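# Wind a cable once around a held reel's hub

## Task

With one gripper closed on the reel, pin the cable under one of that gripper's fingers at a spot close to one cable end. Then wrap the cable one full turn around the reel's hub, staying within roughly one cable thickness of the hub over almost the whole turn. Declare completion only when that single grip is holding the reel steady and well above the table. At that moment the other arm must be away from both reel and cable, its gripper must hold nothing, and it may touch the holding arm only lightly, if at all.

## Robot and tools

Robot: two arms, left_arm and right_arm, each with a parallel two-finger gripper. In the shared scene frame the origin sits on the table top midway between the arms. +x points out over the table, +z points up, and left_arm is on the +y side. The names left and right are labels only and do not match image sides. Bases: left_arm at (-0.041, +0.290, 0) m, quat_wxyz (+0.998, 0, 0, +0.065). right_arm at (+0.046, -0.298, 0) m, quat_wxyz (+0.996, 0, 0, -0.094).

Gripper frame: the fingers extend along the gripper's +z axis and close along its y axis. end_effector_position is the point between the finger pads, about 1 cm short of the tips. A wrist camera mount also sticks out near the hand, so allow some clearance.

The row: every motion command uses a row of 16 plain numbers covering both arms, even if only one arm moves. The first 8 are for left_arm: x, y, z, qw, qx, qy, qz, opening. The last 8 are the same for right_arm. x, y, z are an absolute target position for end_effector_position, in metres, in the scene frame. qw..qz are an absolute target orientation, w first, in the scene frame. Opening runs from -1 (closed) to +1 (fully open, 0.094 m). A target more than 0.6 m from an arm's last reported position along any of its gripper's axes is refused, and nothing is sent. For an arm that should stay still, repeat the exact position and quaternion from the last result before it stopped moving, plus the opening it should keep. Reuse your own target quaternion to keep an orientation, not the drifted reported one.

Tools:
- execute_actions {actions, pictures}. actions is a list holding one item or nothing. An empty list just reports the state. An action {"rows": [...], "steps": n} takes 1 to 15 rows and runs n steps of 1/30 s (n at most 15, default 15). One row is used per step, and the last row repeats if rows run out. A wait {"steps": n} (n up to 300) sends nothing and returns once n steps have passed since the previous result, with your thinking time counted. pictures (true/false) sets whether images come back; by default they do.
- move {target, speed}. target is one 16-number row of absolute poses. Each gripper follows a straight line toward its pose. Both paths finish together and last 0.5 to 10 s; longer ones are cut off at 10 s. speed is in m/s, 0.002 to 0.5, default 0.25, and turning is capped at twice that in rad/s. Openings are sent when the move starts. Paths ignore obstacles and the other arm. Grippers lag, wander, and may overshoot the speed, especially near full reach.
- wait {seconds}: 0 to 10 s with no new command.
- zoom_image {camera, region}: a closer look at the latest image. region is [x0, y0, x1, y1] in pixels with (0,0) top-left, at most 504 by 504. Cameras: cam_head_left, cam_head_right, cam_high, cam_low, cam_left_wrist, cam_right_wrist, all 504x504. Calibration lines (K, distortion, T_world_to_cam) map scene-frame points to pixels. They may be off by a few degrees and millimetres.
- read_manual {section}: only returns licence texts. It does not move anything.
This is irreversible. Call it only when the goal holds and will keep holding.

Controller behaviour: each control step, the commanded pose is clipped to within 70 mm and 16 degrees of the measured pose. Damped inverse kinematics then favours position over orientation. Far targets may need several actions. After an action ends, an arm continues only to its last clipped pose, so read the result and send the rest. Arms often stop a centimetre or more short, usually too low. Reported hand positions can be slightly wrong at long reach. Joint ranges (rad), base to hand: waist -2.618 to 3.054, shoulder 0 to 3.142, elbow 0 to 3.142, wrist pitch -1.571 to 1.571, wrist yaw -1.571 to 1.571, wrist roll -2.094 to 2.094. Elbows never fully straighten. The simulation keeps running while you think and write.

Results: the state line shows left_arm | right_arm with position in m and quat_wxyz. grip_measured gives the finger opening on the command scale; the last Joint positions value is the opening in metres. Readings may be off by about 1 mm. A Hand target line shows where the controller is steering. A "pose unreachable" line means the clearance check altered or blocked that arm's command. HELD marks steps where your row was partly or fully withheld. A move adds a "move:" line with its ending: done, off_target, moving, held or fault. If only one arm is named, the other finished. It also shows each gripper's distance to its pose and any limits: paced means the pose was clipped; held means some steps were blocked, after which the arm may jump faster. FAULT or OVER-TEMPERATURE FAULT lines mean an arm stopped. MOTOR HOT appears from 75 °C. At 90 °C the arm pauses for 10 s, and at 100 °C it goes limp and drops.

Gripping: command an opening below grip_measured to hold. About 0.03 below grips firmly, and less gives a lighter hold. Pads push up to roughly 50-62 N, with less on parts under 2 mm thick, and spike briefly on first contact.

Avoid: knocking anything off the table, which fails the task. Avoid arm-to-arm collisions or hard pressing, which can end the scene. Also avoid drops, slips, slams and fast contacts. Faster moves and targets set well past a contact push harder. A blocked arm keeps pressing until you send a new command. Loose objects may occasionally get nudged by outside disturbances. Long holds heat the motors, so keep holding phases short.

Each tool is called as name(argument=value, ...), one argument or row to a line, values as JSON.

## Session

execute_actions(
  actions=[],
)

Scene clock: 0.00 s of 6000.00 s.
left_arm: end_effector_position=(+0.3903, +0.1185, +0.2334) grip_measured=+1.000 end_effector_quat_wxyz=(+0.272, -0.113, +0.714, -0.635) | right_arm: end_effector_position=(+0.4714, -0.2765, +0.2486) grip_measured=+1.000 end_effector_quat_wxyz=(-0.549, +0.700, -0.232, +0.393)
Joint positions: left_arm=[-0.195  1.694  0.895  0.722  0.941 -1.261  0.094] | right_arm=[-0.101  1.477  0.799  0.534 -0.913 -1.988  0.094]
Joint velocities: left_arm=[-0.012 -0.022 -0.012 -0.051 -0.037 -0.037  0.   ] | right_arm=[ 0.007 -0.002 -0.007 -0.022  0.022  0.037  0.   ]
Motor temperatures (°C, as the motors report them): left_arm=[27 33 31 31 28 28] | right_arm=[29 29 30 33 29 28]
Hand target (left_arm): +0.390, +0.118, +0.239; +0.279, -0.107, +0.712, -0.635
Hand target (right_arm): +0.471, -0.276, +0.247; -0.551, +0.701, -0.239, +0.385
camera_calibration (this result's frames):
cam_left_wrist: T_world_to_cam=[[-0.139241, -0.198602, 0.970139, -0.135942], [-0.974231, -0.148071, -0.170141, 0.470022], [0.17744, -0.96883, -0.172867, 0.202532], [0, 0, 0, 1]] pos_world=[0.403044, 0.238818, 0.246863]
cam_right_wrist: T_world_to_cam=[[-0.217792, 0.425263, 0.878475, 0.000179117], [0.134447, -0.878428, 0.458572, -0.373097], [0.96669, 0.217982, 0.13414, -0.326116], [0, 0, 0, 1]] pos_world=[0.365454, -0.256728, 0.21468]

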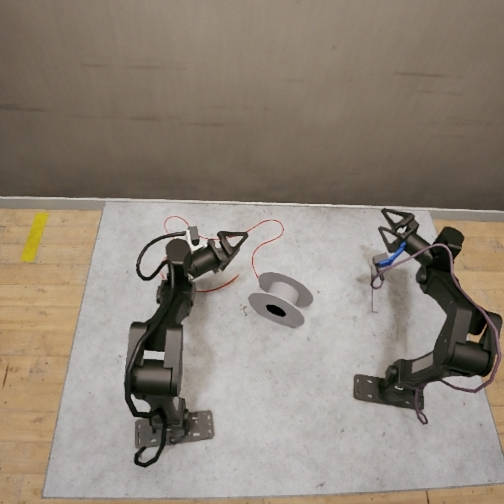

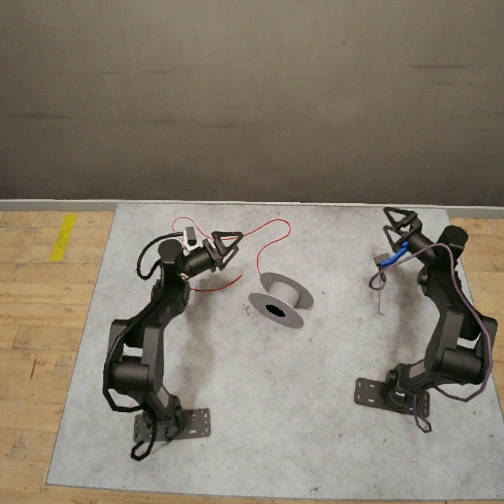

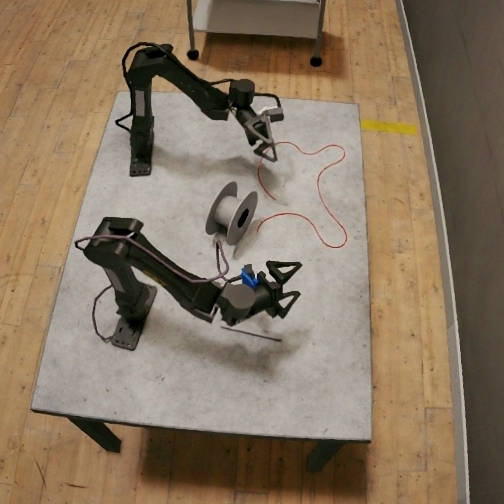

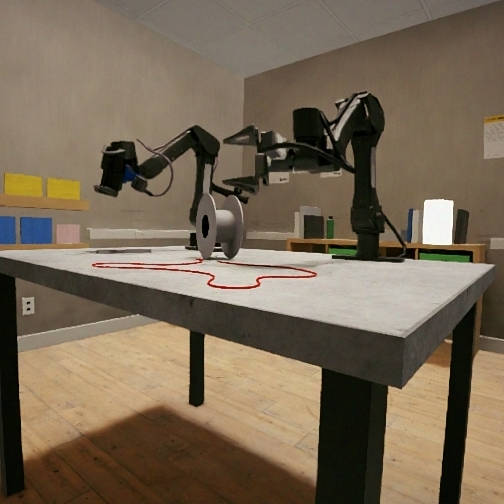

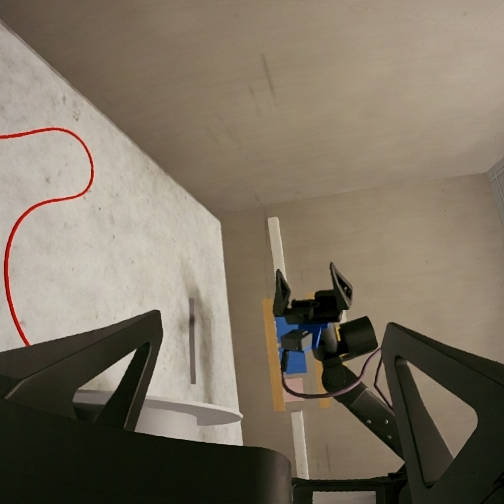

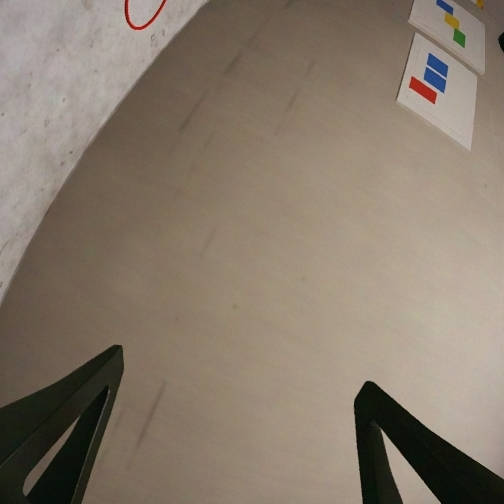

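move(
  target=[0.43,0.2,0.14,0,-0.707,0.707,0,0.4,0.3,-0.25,0.28,0.28,-0.485,0.718,0.414,0.2],
)

Scene clock: 20.53 s of 6000.00 s.
left_arm: end_effector_position=(+0.4302, +0.1989, +0.1345) grip_measured=+0.403 end_effector_quat_wxyz=(+0.024, -0.711, +0.701, -0.052) | right_arm: end_effector_position=(+0.3065, -0.2528, +0.2704) grip_measured=+0.203 end_effector_quat_wxyz=(+0.378, -0.440, +0.773, +0.258)
Joint positions: left_arm=[-0.316  2.395  2.493 -1.556  0.018 -1.772  0.066] | right_arm=[-0.224  1.37   1.397 -1.542 -0.949 -1.419  0.056]
Joint velocities: left_arm=[ 0.002 -0.002 -0.007  0.007  0.007 -0.051 -0.   ] | right_arm=[-0.017  0.012 -0.012 -0.022  0.081 -0.022 -0.002]
Motor temperatures (°C, as the motors report them): left_arm=[27 35 33 33 28 28] | right_arm=[29 30 31 34 29 28]
Hand target (left_arm): +0.430, +0.198, +0.139; -0.029, +0.711, -0.701, +0.050
Hand target (right_arm): +0.301, -0.250, +0.274; +0.384, -0.426, +0.773, +0.272
Off the commanded pose (left_arm): 0.006 m, 7 deg.
Off the commanded pose (right_arm): 0.012 m, 23 deg; orientation clipped at the last step of the last action.
joint sent to its limit (left arm) — the command would take joint 4 (wrist pitch) past its lower limit, so that joint was sent only as far as its limit.
joint sent to its limit (right arm) — the command would take joint 4 (wrist pitch) past its lower limit, so that joint was sent only as far as its limit.
After step 180, 9.57 s passed at rest.
move: off_target (left_arm, right_arm); limits=paced
camera_calibration (this result's frames):
cam_left_wrist: T_world_to_cam=[[0.997812, 0.0355285, 0.0557667, -0.431157], [0.00845178, -0.904994, 0.42534, 0.15168], [0.0655803, -0.423938, -0.903314, 0.294275], [0, 0, 0, 1]] pos_world=[0.409632, 0.277342, 0.225351]
cam_right_wrist: T_world_to_cam=[[0.919759, -0.382208, 0.0892196, -0.404371], [-0.3011, -0.832949, -0.464258, 0.0544795], [0.251759, 0.400141, -0.881195, 0.364895], [0, 0, 0, 1]] pos_world=[0.296462, -0.255185, 0.382914]

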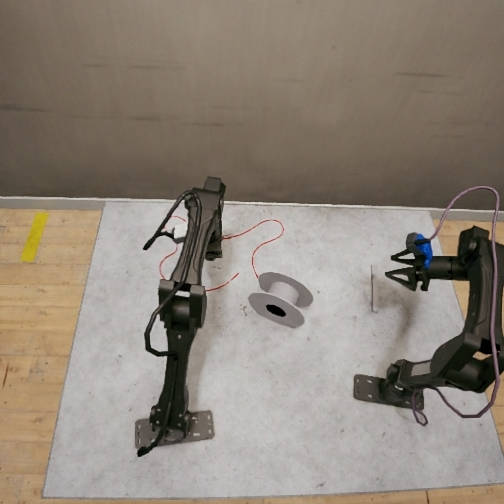

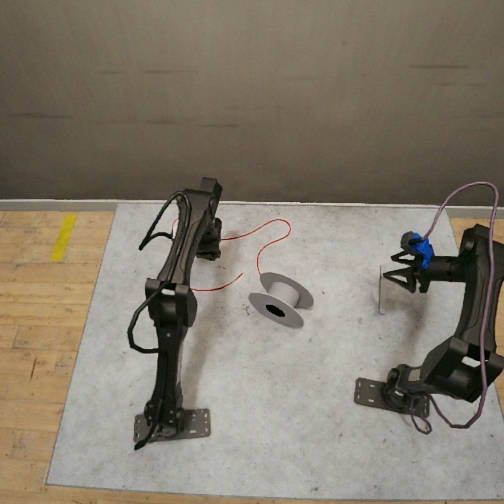

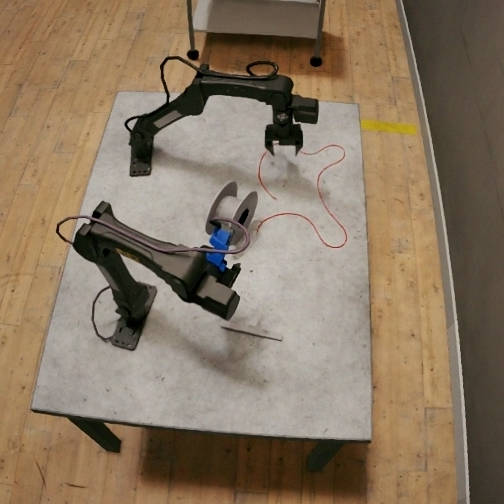

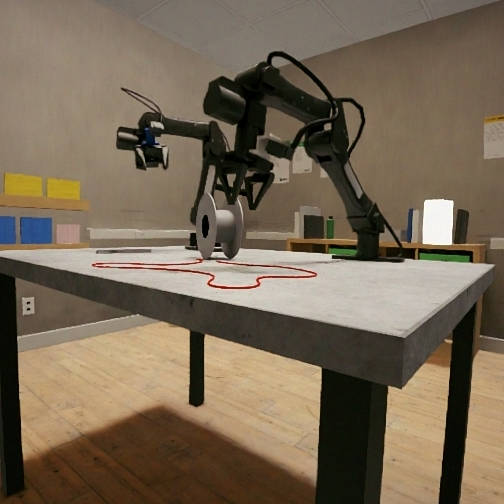

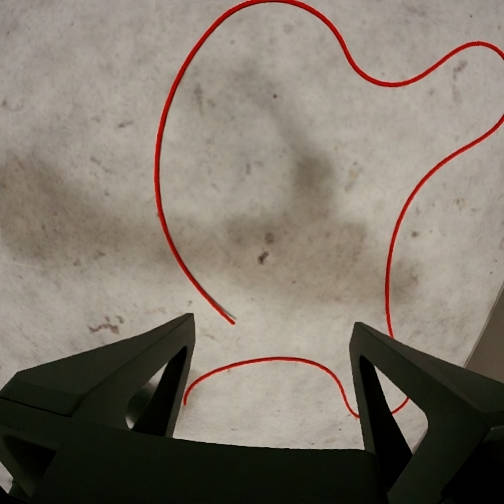

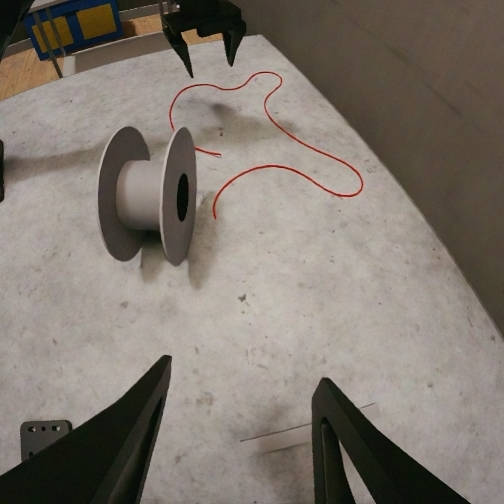

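move(
  target=[0.356,0.195,0.015,0,-0.707,0.707,0,0.0,0.3,-0.22,0.22,0.28,-0.485,0.718,0.414,-0.1],
  speed=0.15,
)

Scene clock: 27.10 s of 6000.00 s.
left_arm: end_effector_position=(+0.3582, +0.1978, +0.0124) grip_measured=+0.003 end_effector_quat_wxyz=(-0.008, -0.709, +0.705, +0.003) | right_arm: end_effector_position=(+0.3035, -0.2261, +0.2202) grip_measured=-0.097 end_effector_quat_wxyz=(+0.320, -0.470, +0.747, +0.345)
Joint positions: left_arm=[-0.355  2.182  1.645 -1.046  0.011 -1.801  0.047] | right_arm=[-0.125  1.504  1.289 -1.544 -0.967 -1.536  0.042]
Joint velocities: left_arm=[-0.002 -0.007 -0.002  0.051 -0.007 -0.022 -0.   ] | right_arm=[ 0.012 -0.007  0.002 -0.095  0.007 -0.007  0.   ]
Motor temperatures (°C, as the motors report them): left_arm=[27 37 33 32 28 28] | right_arm=[29 30 31 34 30 28]
Hand target (left_arm): +0.356, +0.196, +0.015; +0.000, +0.708, -0.707, -0.001
Hand target (right_arm): +0.301, -0.220, +0.219; +0.318, -0.463, +0.742, +0.367
Off the commanded pose (left_arm): 0.004 m, 1 deg.
Off the commanded pose (right_arm): 0.007 m, 10 deg.
joint sent to its limit (right arm) — the command would take joint 4 (wrist pitch) past its lower limit, so that joint was sent only as far as its limit.
move: off_target (right_arm)
camera_calibration (this result's frames):
cam_left_wrist: T_world_to_cam=[[0.997524, 0.0265597, -0.0651213, -0.349081], [0.0500911, -0.918269, 0.392776, 0.191371], [-0.0493669, -0.395065, -0.917326, 0.22384], [0, 0, 0, 1]] pos_world=[0.349681, 0.273433, 0.107436]
cam_right_wrist: T_world_to_cam=[[0.972391, -0.226269, -0.0570738, -0.335384], [-0.224609, -0.841182, -0.491898, 0.0335148], [0.0632918, 0.491137, -0.86878, 0.38576], [0, 0, 0, 1]] pos_world=[0.309237, -0.237156, 0.332485]

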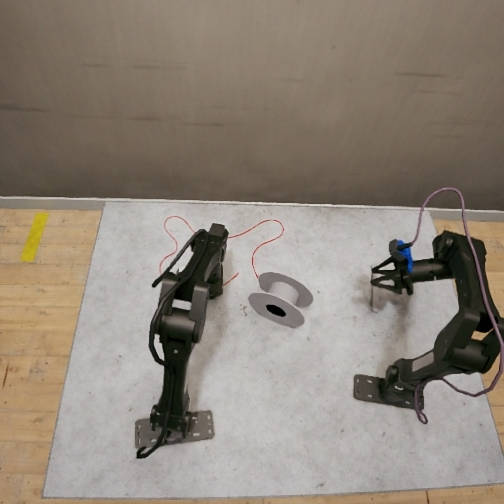

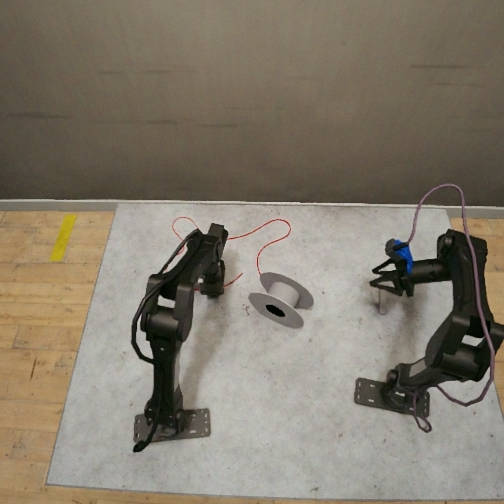

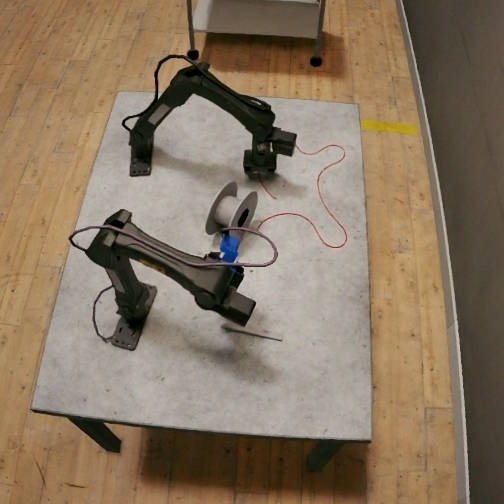

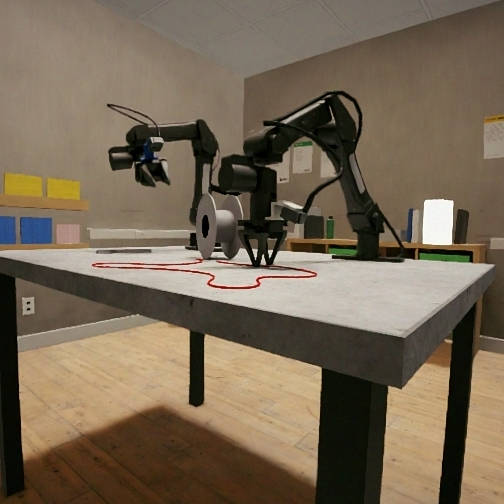

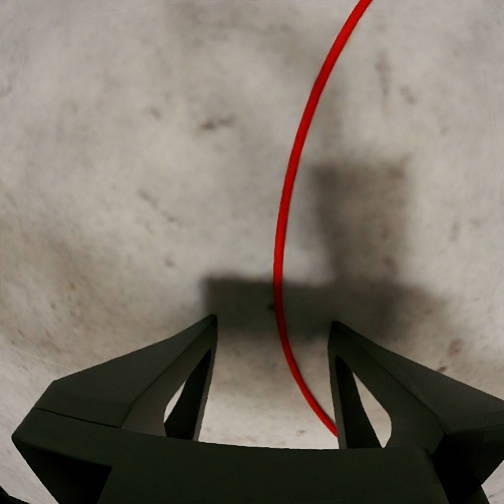

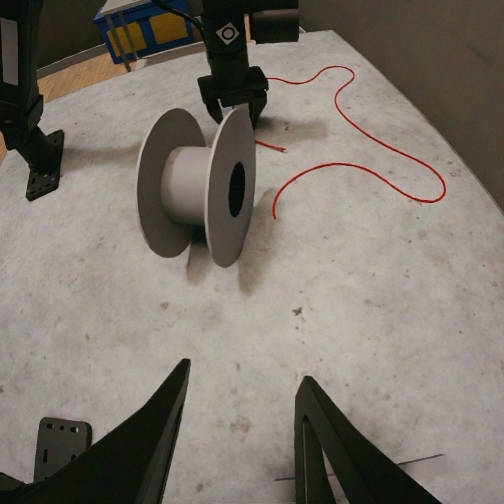

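move(
  target=[0.358,0.195,0.009,0,-0.707,0.707,0,0.0,0.3,-0.22,0.22,0.28,-0.485,0.718,0.414,-0.1],
  speed=0.05,
)

move(
  target=[0.358,0.195,0.009,0,-0.707,0.707,0,-0.985,0.3,-0.22,0.22,0.28,-0.485,0.718,0.414,-0.1],
)

move(
  target=[0.34,0.13,0.17,0,-0.707,0.707,0,-0.985,0.28,-0.15,0.19,0.28,-0.485,0.718,0.414,-0.1],
  speed=0.15,
)

Scene clock: 33.30 s of 6000.00 s.
left_arm: end_effector_position=(+0.3638, +0.1965, +0.0124) grip_measured=+0.003 end_effector_quat_wxyz=(-0.002, -0.709, +0.705, -0.007) | right_arm: end_effector_position=(+0.3034, -0.2262, +0.2199) grip_measured=-0.097 end_effector_quat_wxyz=(+0.320, -0.473, +0.746, +0.344)
Joint positions: left_arm=[-0.355  2.182  1.645 -1.023  0.011 -1.801  0.047] | right_arm=[-0.125  1.504  1.289 -1.544 -0.966 -1.542  0.042]
Joint velocities: left_arm=[-0.002 -0.007 -0.017  0.081 -0.022 -0.051  0.   ] | right_arm=[ 0.007  0.002 -0.007 -0.022 -0.037 -0.066 -0.001]
Motor temperatures (°C, as the motors report them): left_arm=[27 37 32 32 28 28] | right_arm=[29 30 31 33 30 28]
Hand target (left_arm): +0.358, +0.195, +0.009; +0.000, +0.707, -0.707, -0.000
Hand target (right_arm): +0.300, -0.220, +0.220; +0.316, -0.463, +0.743, +0.365
Off the commanded pose (left_arm): 0.007 m, 1 deg.
Off the commanded pose (right_arm): 0.007 m, 10 deg.
joint sent to its limit (right arm) — the command would take joint 4 (wrist pitch) past its lower limit, so that joint was sent only as far as its limit.
move: off_target (right_arm)
camera_calibration (this result's frames):
cam_left_wrist: T_world_to_cam=[[0.998736, 0.0266611, -0.0426202, -0.355413], [0.0414665, -0.916199, 0.398571, 0.192569], [-0.0284223, -0.399835, -0.916147, 0.2169], [0, 0, 0, 1]] pos_world=[0.353143, 0.272631, 0.106812]
cam_right_wrist: T_world_to_cam=[[0.973413, -0.222961, -0.052499, -0.335899], [-0.219611, -0.843276, -0.490567, 0.0309315], [0.0651063, 0.489054, -0.86982, 0.384818], [0, 0, 0, 1]] pos_world=[0.308707, -0.237005, 0.332262]

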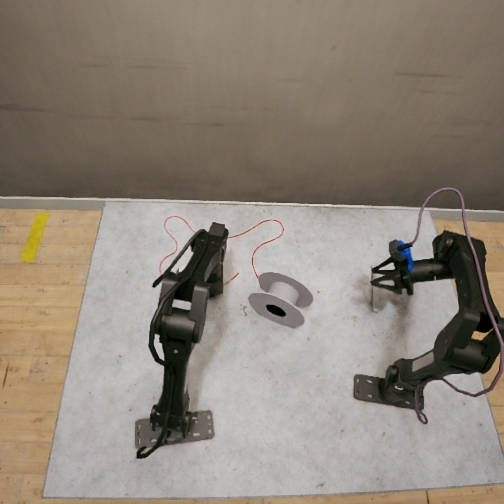

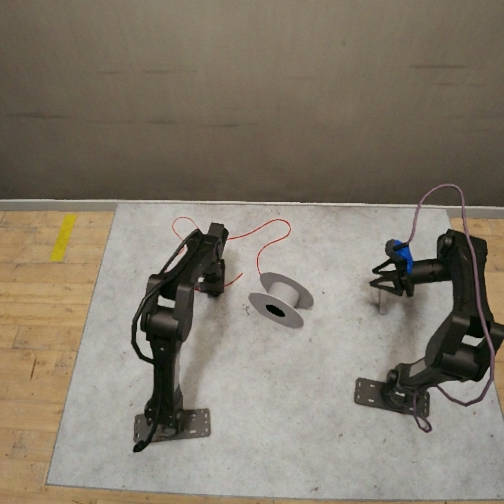

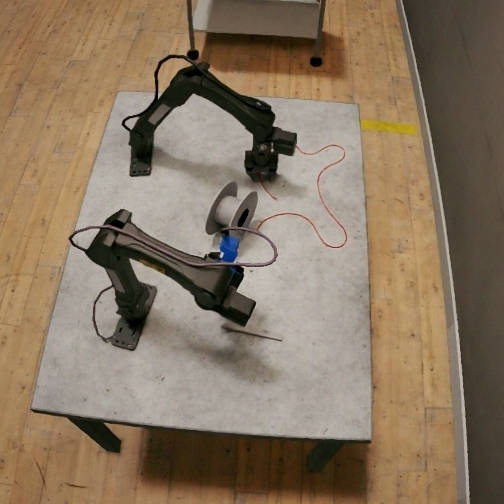

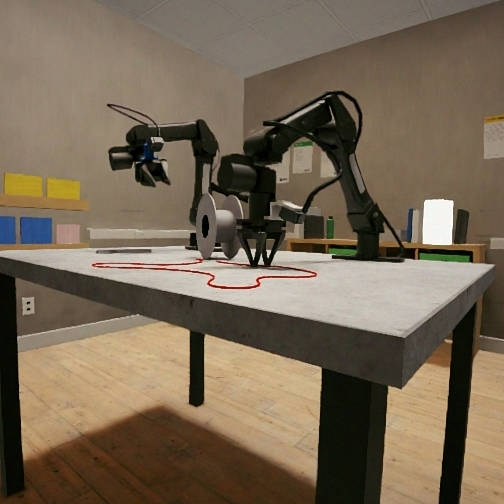

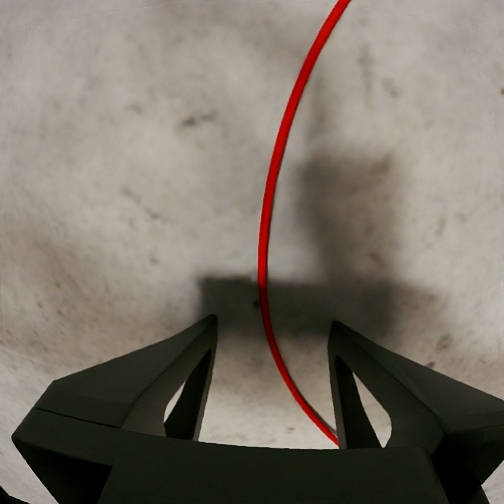

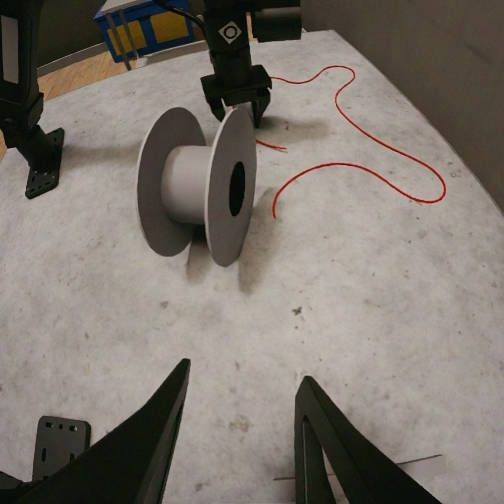

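Scene clock: 34.00 s of 6000.00 s.
left_arm: end_effector_position=(+0.3639, +0.1965, +0.0124) grip_measured=-0.958 end_effector_quat_wxyz=(-0.002, -0.709, +0.705, -0.007) | right_arm: end_effector_position=(+0.3033, -0.2264, +0.2197) grip_measured=-0.097 end_effector_quat_wxyz=(+0.320, -0.474, +0.745, +0.343)
Joint positions: left_arm=[-0.355  2.182  1.645 -1.023  0.011 -1.801  0.002] | right_arm=[-0.125  1.504  1.289 -1.544 -0.964 -1.544  0.042]
Joint velocities: left_arm=[-0.002 -0.022  0.007 -0.037 -0.037 -0.007 -0.001] | right_arm=[-0.002 -0.017 -0.002  0.066 -0.007 -0.037 -0.001]
Motor temperatures (°C, as the motors report them): left_arm=[27 37 32 32 28 28] | right_arm=[29 30 31 33 30 28]
Hand target (left_arm): +0.358, +0.195, +0.009; +0.000, +0.707, -0.707, -0.000
Hand target (right_arm): +0.300, -0.220, +0.220; +0.316, -0.463, +0.743, +0.365
Off the commanded pose (left_arm): 0.007 m, 1 deg.
Off the commanded pose (right_arm): 0.007 m, 10 deg.
joint sent to its limit (right arm) — the command would take joint 4 (wrist pitch) past its lower limit, so that joint was sent only as far as its limit.
move: off_target (right_arm)
camera_calibration (this result's frames):
cam_left_wrist: T_world_to_cam=[[0.998751, 0.0266575, -0.0422511, -0.355514], [0.0413183, -0.916166, 0.398665, 0.192591], [-0.0280816, -0.399912, -0.916123, 0.216786], [0, 0, 0, 1]] pos_world=[0.3532, 0.272618, 0.106803]
cam_right_wrist: T_world_to_cam=[[0.97377, -0.221734, -0.0510544, -0.336004], [-0.217935, -0.844413, -0.489357, 0.0296599], [0.0653962, 0.487648, -0.870588, 0.384461], [0, 0, 0, 1]] pos_world=[0.308512, -0.23694, 0.332067]

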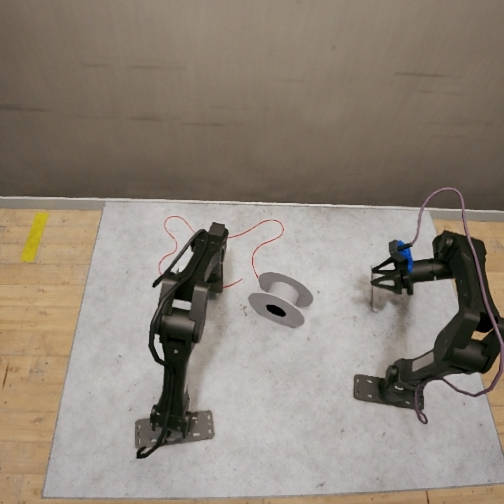

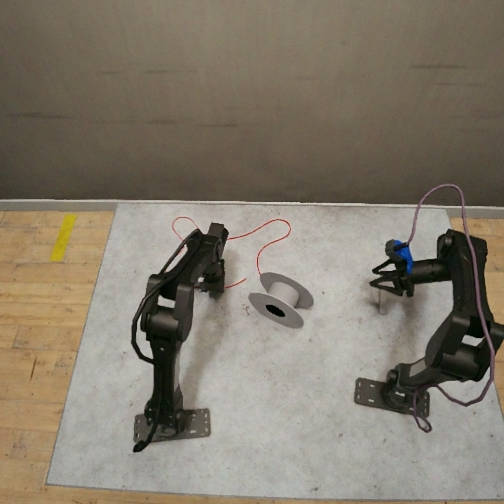

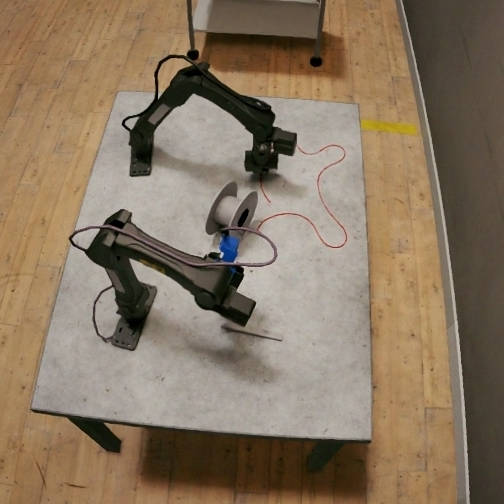

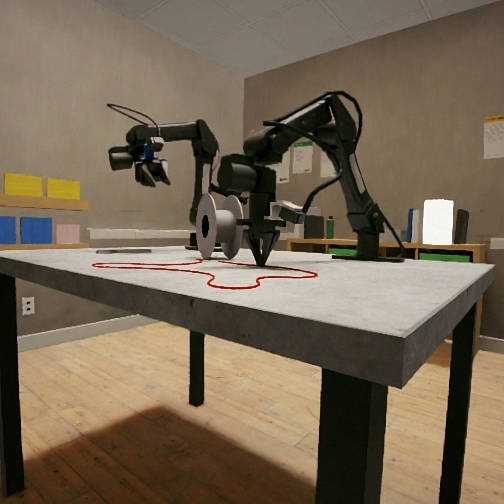

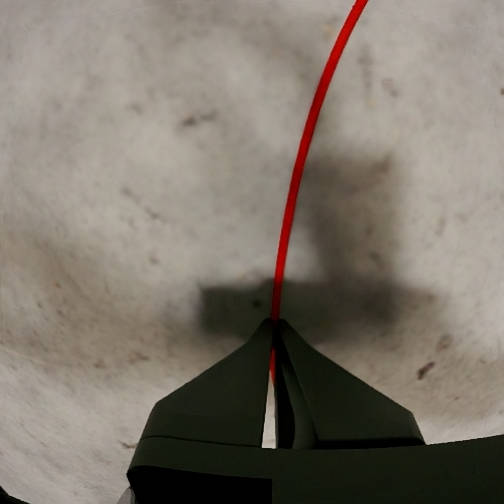

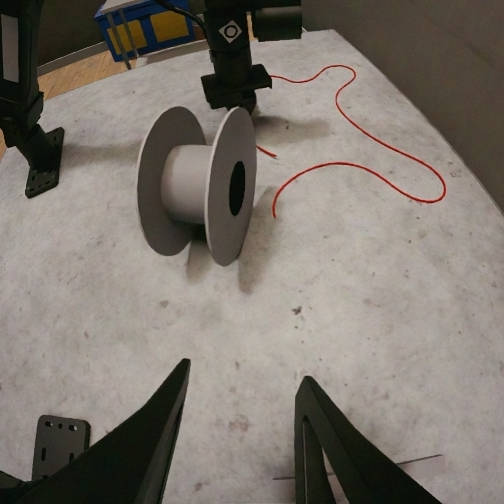

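Scene clock: 35.70 s of 6000.00 s.
left_arm: end_effector_position=(+0.3397, +0.1303, +0.1569) grip_measured=-0.958 end_effector_quat_wxyz=(+0.001, -0.707, +0.708, -0.016) | right_arm: end_effector_position=(+0.2846, -0.1548, +0.1858) grip_measured=-0.097 end_effector_quat_wxyz=(+0.274, -0.485, +0.724, +0.408)
Joint positions: left_arm=[-0.526  2.134  2.148 -1.554  0.009 -1.965  0.002] | right_arm=[ 0.146  1.47   1.098 -1.27  -1.026 -1.264  0.042]
Joint velocities: left_arm=[ 0.022 -0.002 -0.007  0.022 -0.095  0.007 -0.001] | right_arm=[-0.027  0.002 -0.022  0.022  0.007  0.022 -0.001]
Motor temperatures (°C, as the motors report them): left_arm=[27 37 32 32 28 28] | right_arm=[29 30 31 33 30 28]
Hand target (left_arm): +0.338, +0.130, +0.170; -0.010, +0.707, -0.707, +0.023
Hand target (right_arm): +0.281, -0.150, +0.190; +0.283, -0.484, +0.716, +0.417
Off the commanded pose (left_arm): 0.013 m, 2 deg.
Off the commanded pose (right_arm): 0.008 m, 1 deg.
joint sent to its limit (left arm) — the command would take joint 4 (wrist pitch) past its lower limit, so that joint was sent only as far as its limit.
move: off_target (left_arm)
camera_calibration (this result's frames):
cam_left_wrist: T_world_to_cam=[[0.999475, 0.0195245, -0.0258607, -0.325336], [0.0283526, -0.913332, 0.406227, 0.0781755], [-0.0156881, -0.406747, -0.913406, 0.318297], [0, 0, 0, 1]] pos_world=[0.327942, 0.207218, 0.250564]
cam_right_wrist: T_world_to_cam=[[0.979962, -0.106214, -0.1685, -0.265688], [-0.179845, -0.835437, -0.519326, 0.0655197], [-0.0856115, 0.539224, -0.837799, 0.366192], [0, 0, 0, 1]] pos_world=[0.303498, -0.170942, 0.296053]

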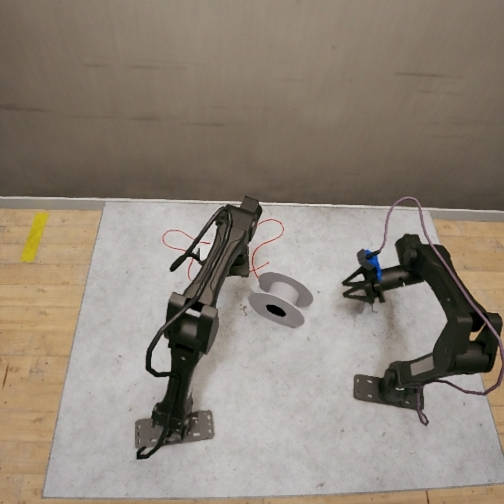

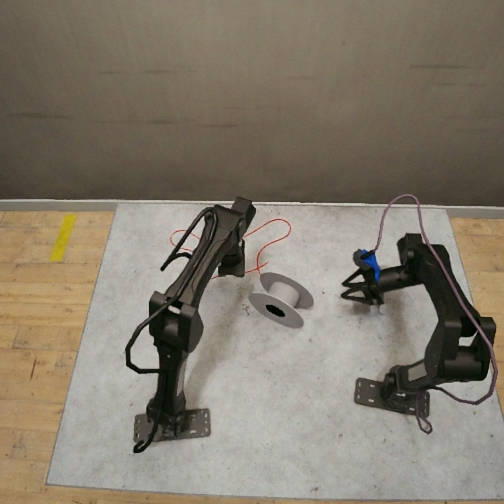

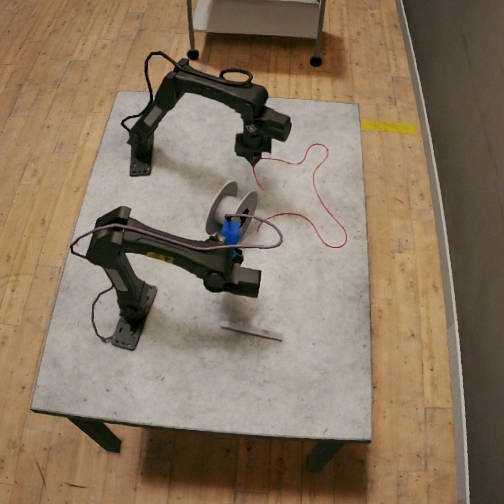

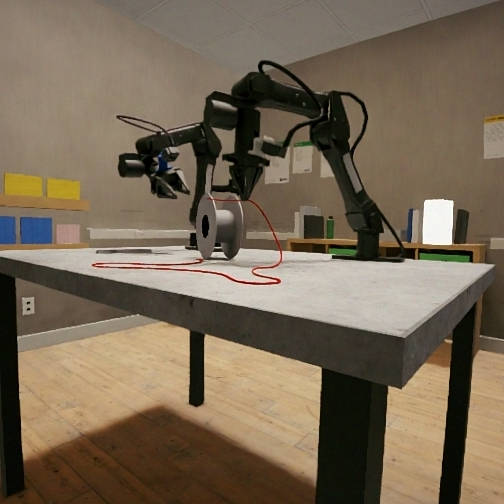

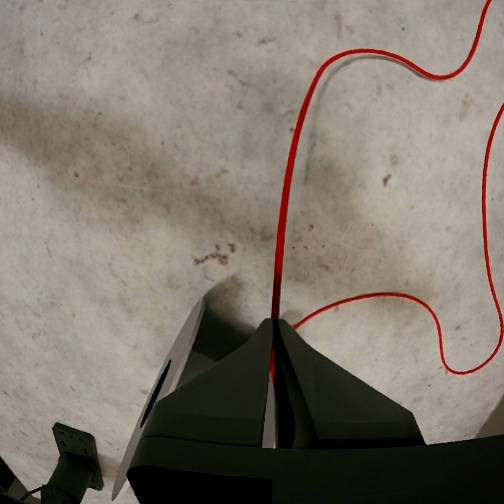

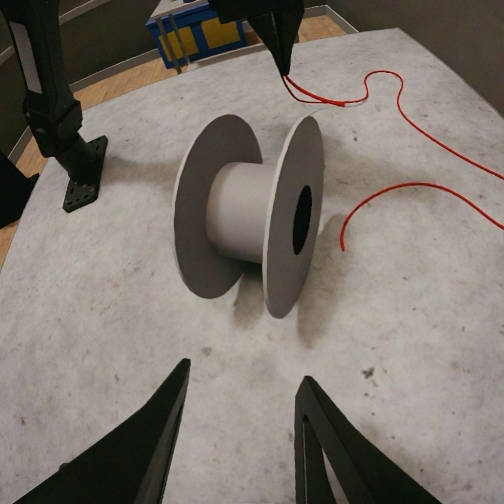

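move(
  target=[0.328,0.055,0.195,0,-0.46,0.888,0,-0.985,0.28,-0.17,0.19,0.28,-0.485,0.718,0.414,-0.1],
  speed=0.15,
)

move(
  target=[0.328,0.055,0.145,0,-0.46,0.888,0,-0.985,0.28,-0.15,0.19,0.28,-0.485,0.718,0.414,-0.1],
  speed=0.05,
)

Scene clock: 42.67 s of 6000.00 s.
left_arm: end_effector_position=(+0.3259, +0.0577, +0.1919) grip_measured=-0.958 end_effector_quat_wxyz=(+0.036, -0.466, +0.881, -0.072) | right_arm: end_effector_position=(+0.2760, -0.1684, +0.1874) grip_measured=-0.097 end_effector_quat_wxyz=(+0.278, -0.491, +0.718, +0.408)
Joint positions: left_arm=[-0.693  2.134  2.281 -1.558  0.009 -1.536  0.002] | right_arm=[ 0.084  1.47   1.098 -1.374 -1.022 -1.403  0.042]
Joint velocities: left_arm=[-0.007 -0.002 -0.017  0.022  0.066  0.051 -0.   ] | right_arm=[-0.017  0.017  0.002  0.007 -0.022 -0.022  0.   ]
Motor temperatures (°C, as the motors report them): left_arm=[27 38 33 32 28 28] | right_arm=[29 30 31 33 30 28]
Hand target (left_arm): +0.326, +0.055, +0.194; +0.040, -0.458, +0.885, -0.070
Hand target (right_arm): +0.280, -0.170, +0.190; +0.280, -0.485, +0.718, +0.413
Off the commanded pose (left_arm): 0.005 m, 9 deg.
Off the commanded pose (right_arm): 0.005 m, 1 deg.
joint sent to its limit (left arm) — the command would take joint 4 (wrist pitch) past its lower limit, so that joint was sent only as far as its limit.
move: off_target (left_arm)
camera_calibration (this result's frames):
cam_left_wrist: T_world_to_cam=[[0.833376, -0.541621, 0.110142, -0.248845], [-0.537251, -0.747027, 0.391552, 0.175583], [-0.129793, -0.385484, -0.91354, 0.356474], [0, 0, 0, 1]] pos_world=[0.347982, 0.1338, 0.284312]
cam_right_wrist: T_world_to_cam=[[0.983268, -0.095663, -0.155026, -0.260172], [-0.164071, -0.83484, -0.525473, 0.0504272], [-0.0791539, 0.542116, -0.836567, 0.372571], [0, 0, 0, 1]] pos_world=[0.293583, -0.184767, 0.297845]

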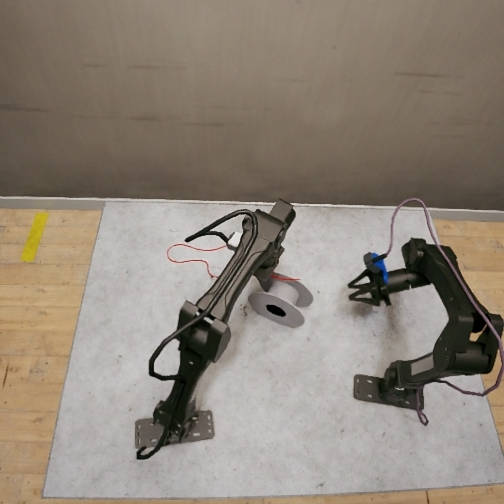

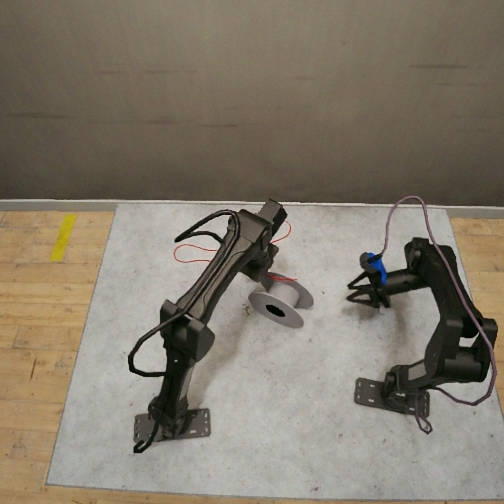

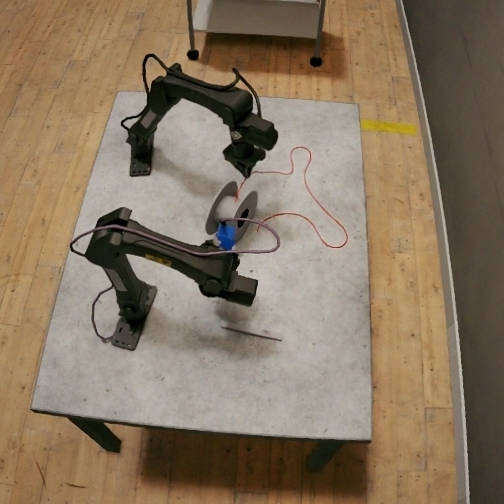

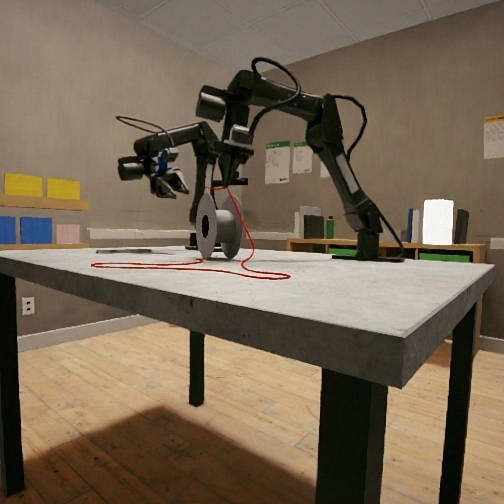

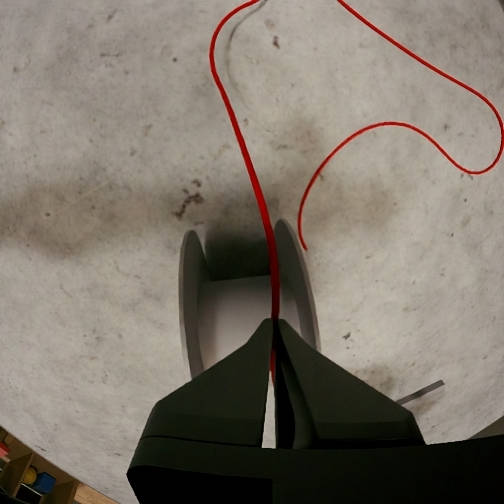

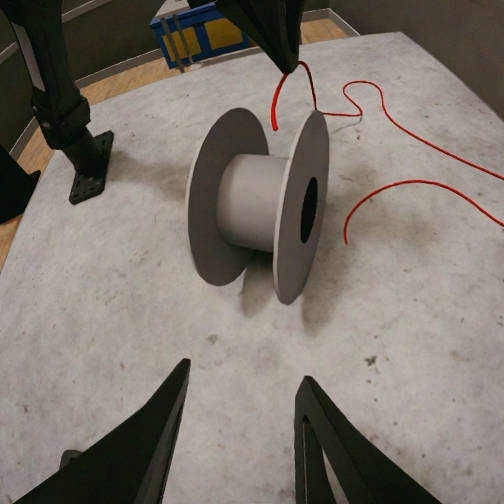

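Scene clock: 44.57 s of 6000.00 s.
left_arm: end_effector_position=(+0.3306, +0.0547, +0.1461) grip_measured=-0.958 end_effector_quat_wxyz=(+0.008, -0.466, +0.884, -0.024) | right_arm: end_effector_position=(+0.2839, -0.1551, +0.1850) grip_measured=-0.097 end_effector_quat_wxyz=(+0.270, -0.484, +0.726, +0.408)
Joint positions: left_arm=[-0.693  2.244  2.281 -1.558  0.009 -1.533  0.002] | right_arm=[ 0.146  1.47   1.098 -1.272 -1.021 -1.259  0.042]
Joint velocities: left_arm=[-0.002 -0.002  0.007 -0.022  0.022 -0.007 -0.   ] | right_arm=[ 0.007 -0.002 -0.012  0.037  0.051 -0.022 -0.   ]
Motor temperatures (°C, as the motors report them): left_arm=[27 38 33 31 28 28] | right_arm=[29 30 31 33 30 28]
Hand target (left_arm): +0.328, +0.055, +0.145; +0.008, -0.461, +0.887, -0.014
Hand target (right_arm): +0.280, -0.150, +0.190; +0.280, -0.485, +0.717, +0.415
Off the commanded pose (left_arm): 0.003 m, 3 deg.
Off the commanded pose (right_arm): 0.008 m, 2 deg.
joint sent to its limit (left arm) — the command would take joint 4 (wrist pitch) past its lower limit, so that joint was sent only as far as its limit.
move: off_target (left_arm)
camera_calibration (this result's frames):
cam_left_wrist: T_world_to_cam=[[0.836856, -0.547423, 0.000537411, -0.234106], [-0.503054, -0.768641, 0.395129, 0.183188], [-0.215889, -0.330936, -0.918626, 0.340299], [0, 0, 0, 1]] pos_world=[0.361533, 0.125268, 0.240351]
cam_right_wrist: T_world_to_cam=[[0.978584, -0.108503, -0.174927, -0.264014], [-0.184722, -0.83787, -0.513665, 0.0647185], [-0.0908321, 0.534977, -0.83997, 0.366869], [0, 0, 0, 1]] pos_world=[0.303638, -0.170687, 0.29522]

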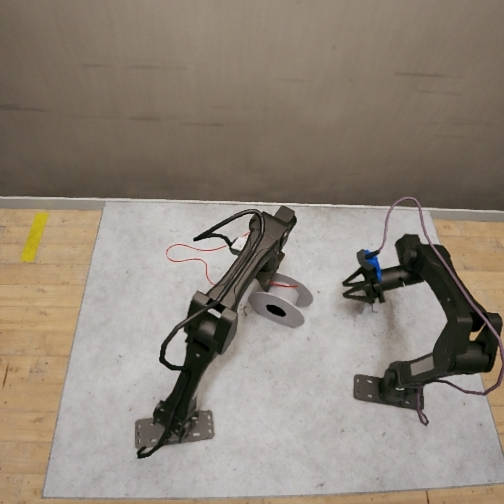

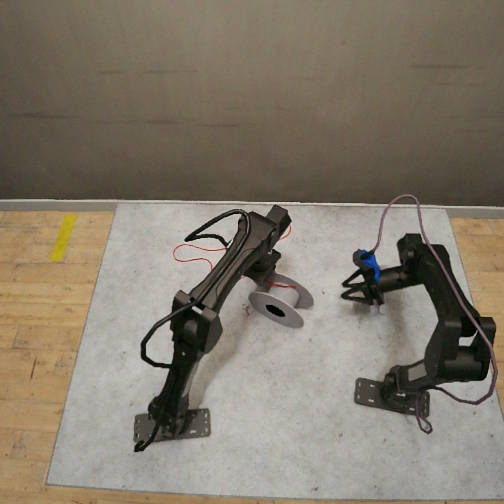

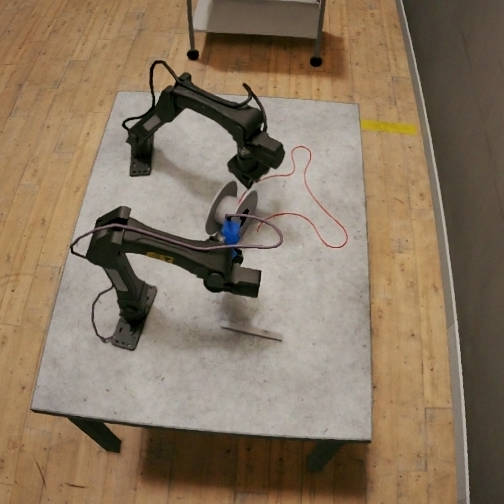

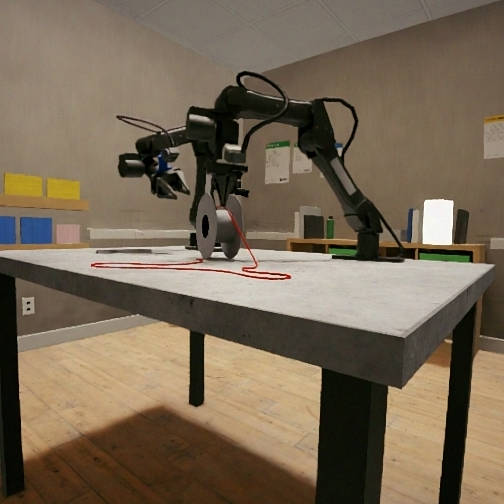

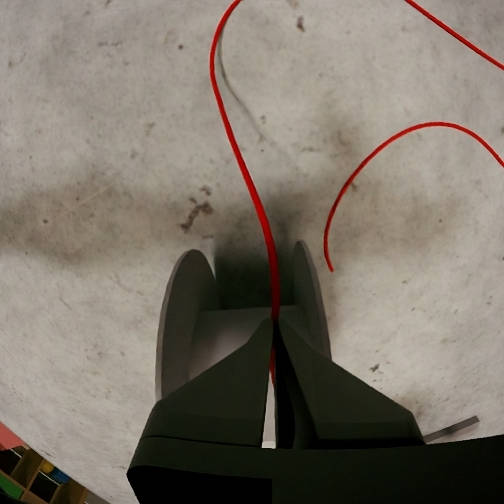

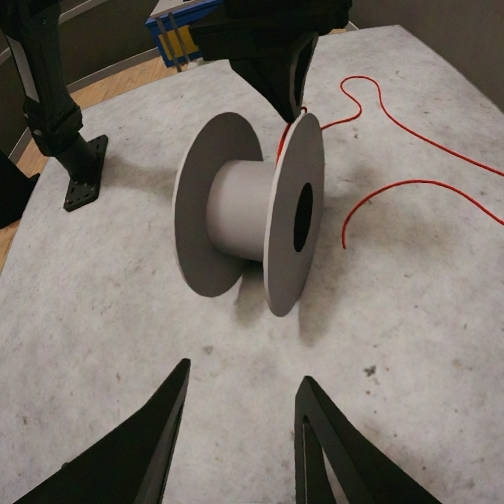

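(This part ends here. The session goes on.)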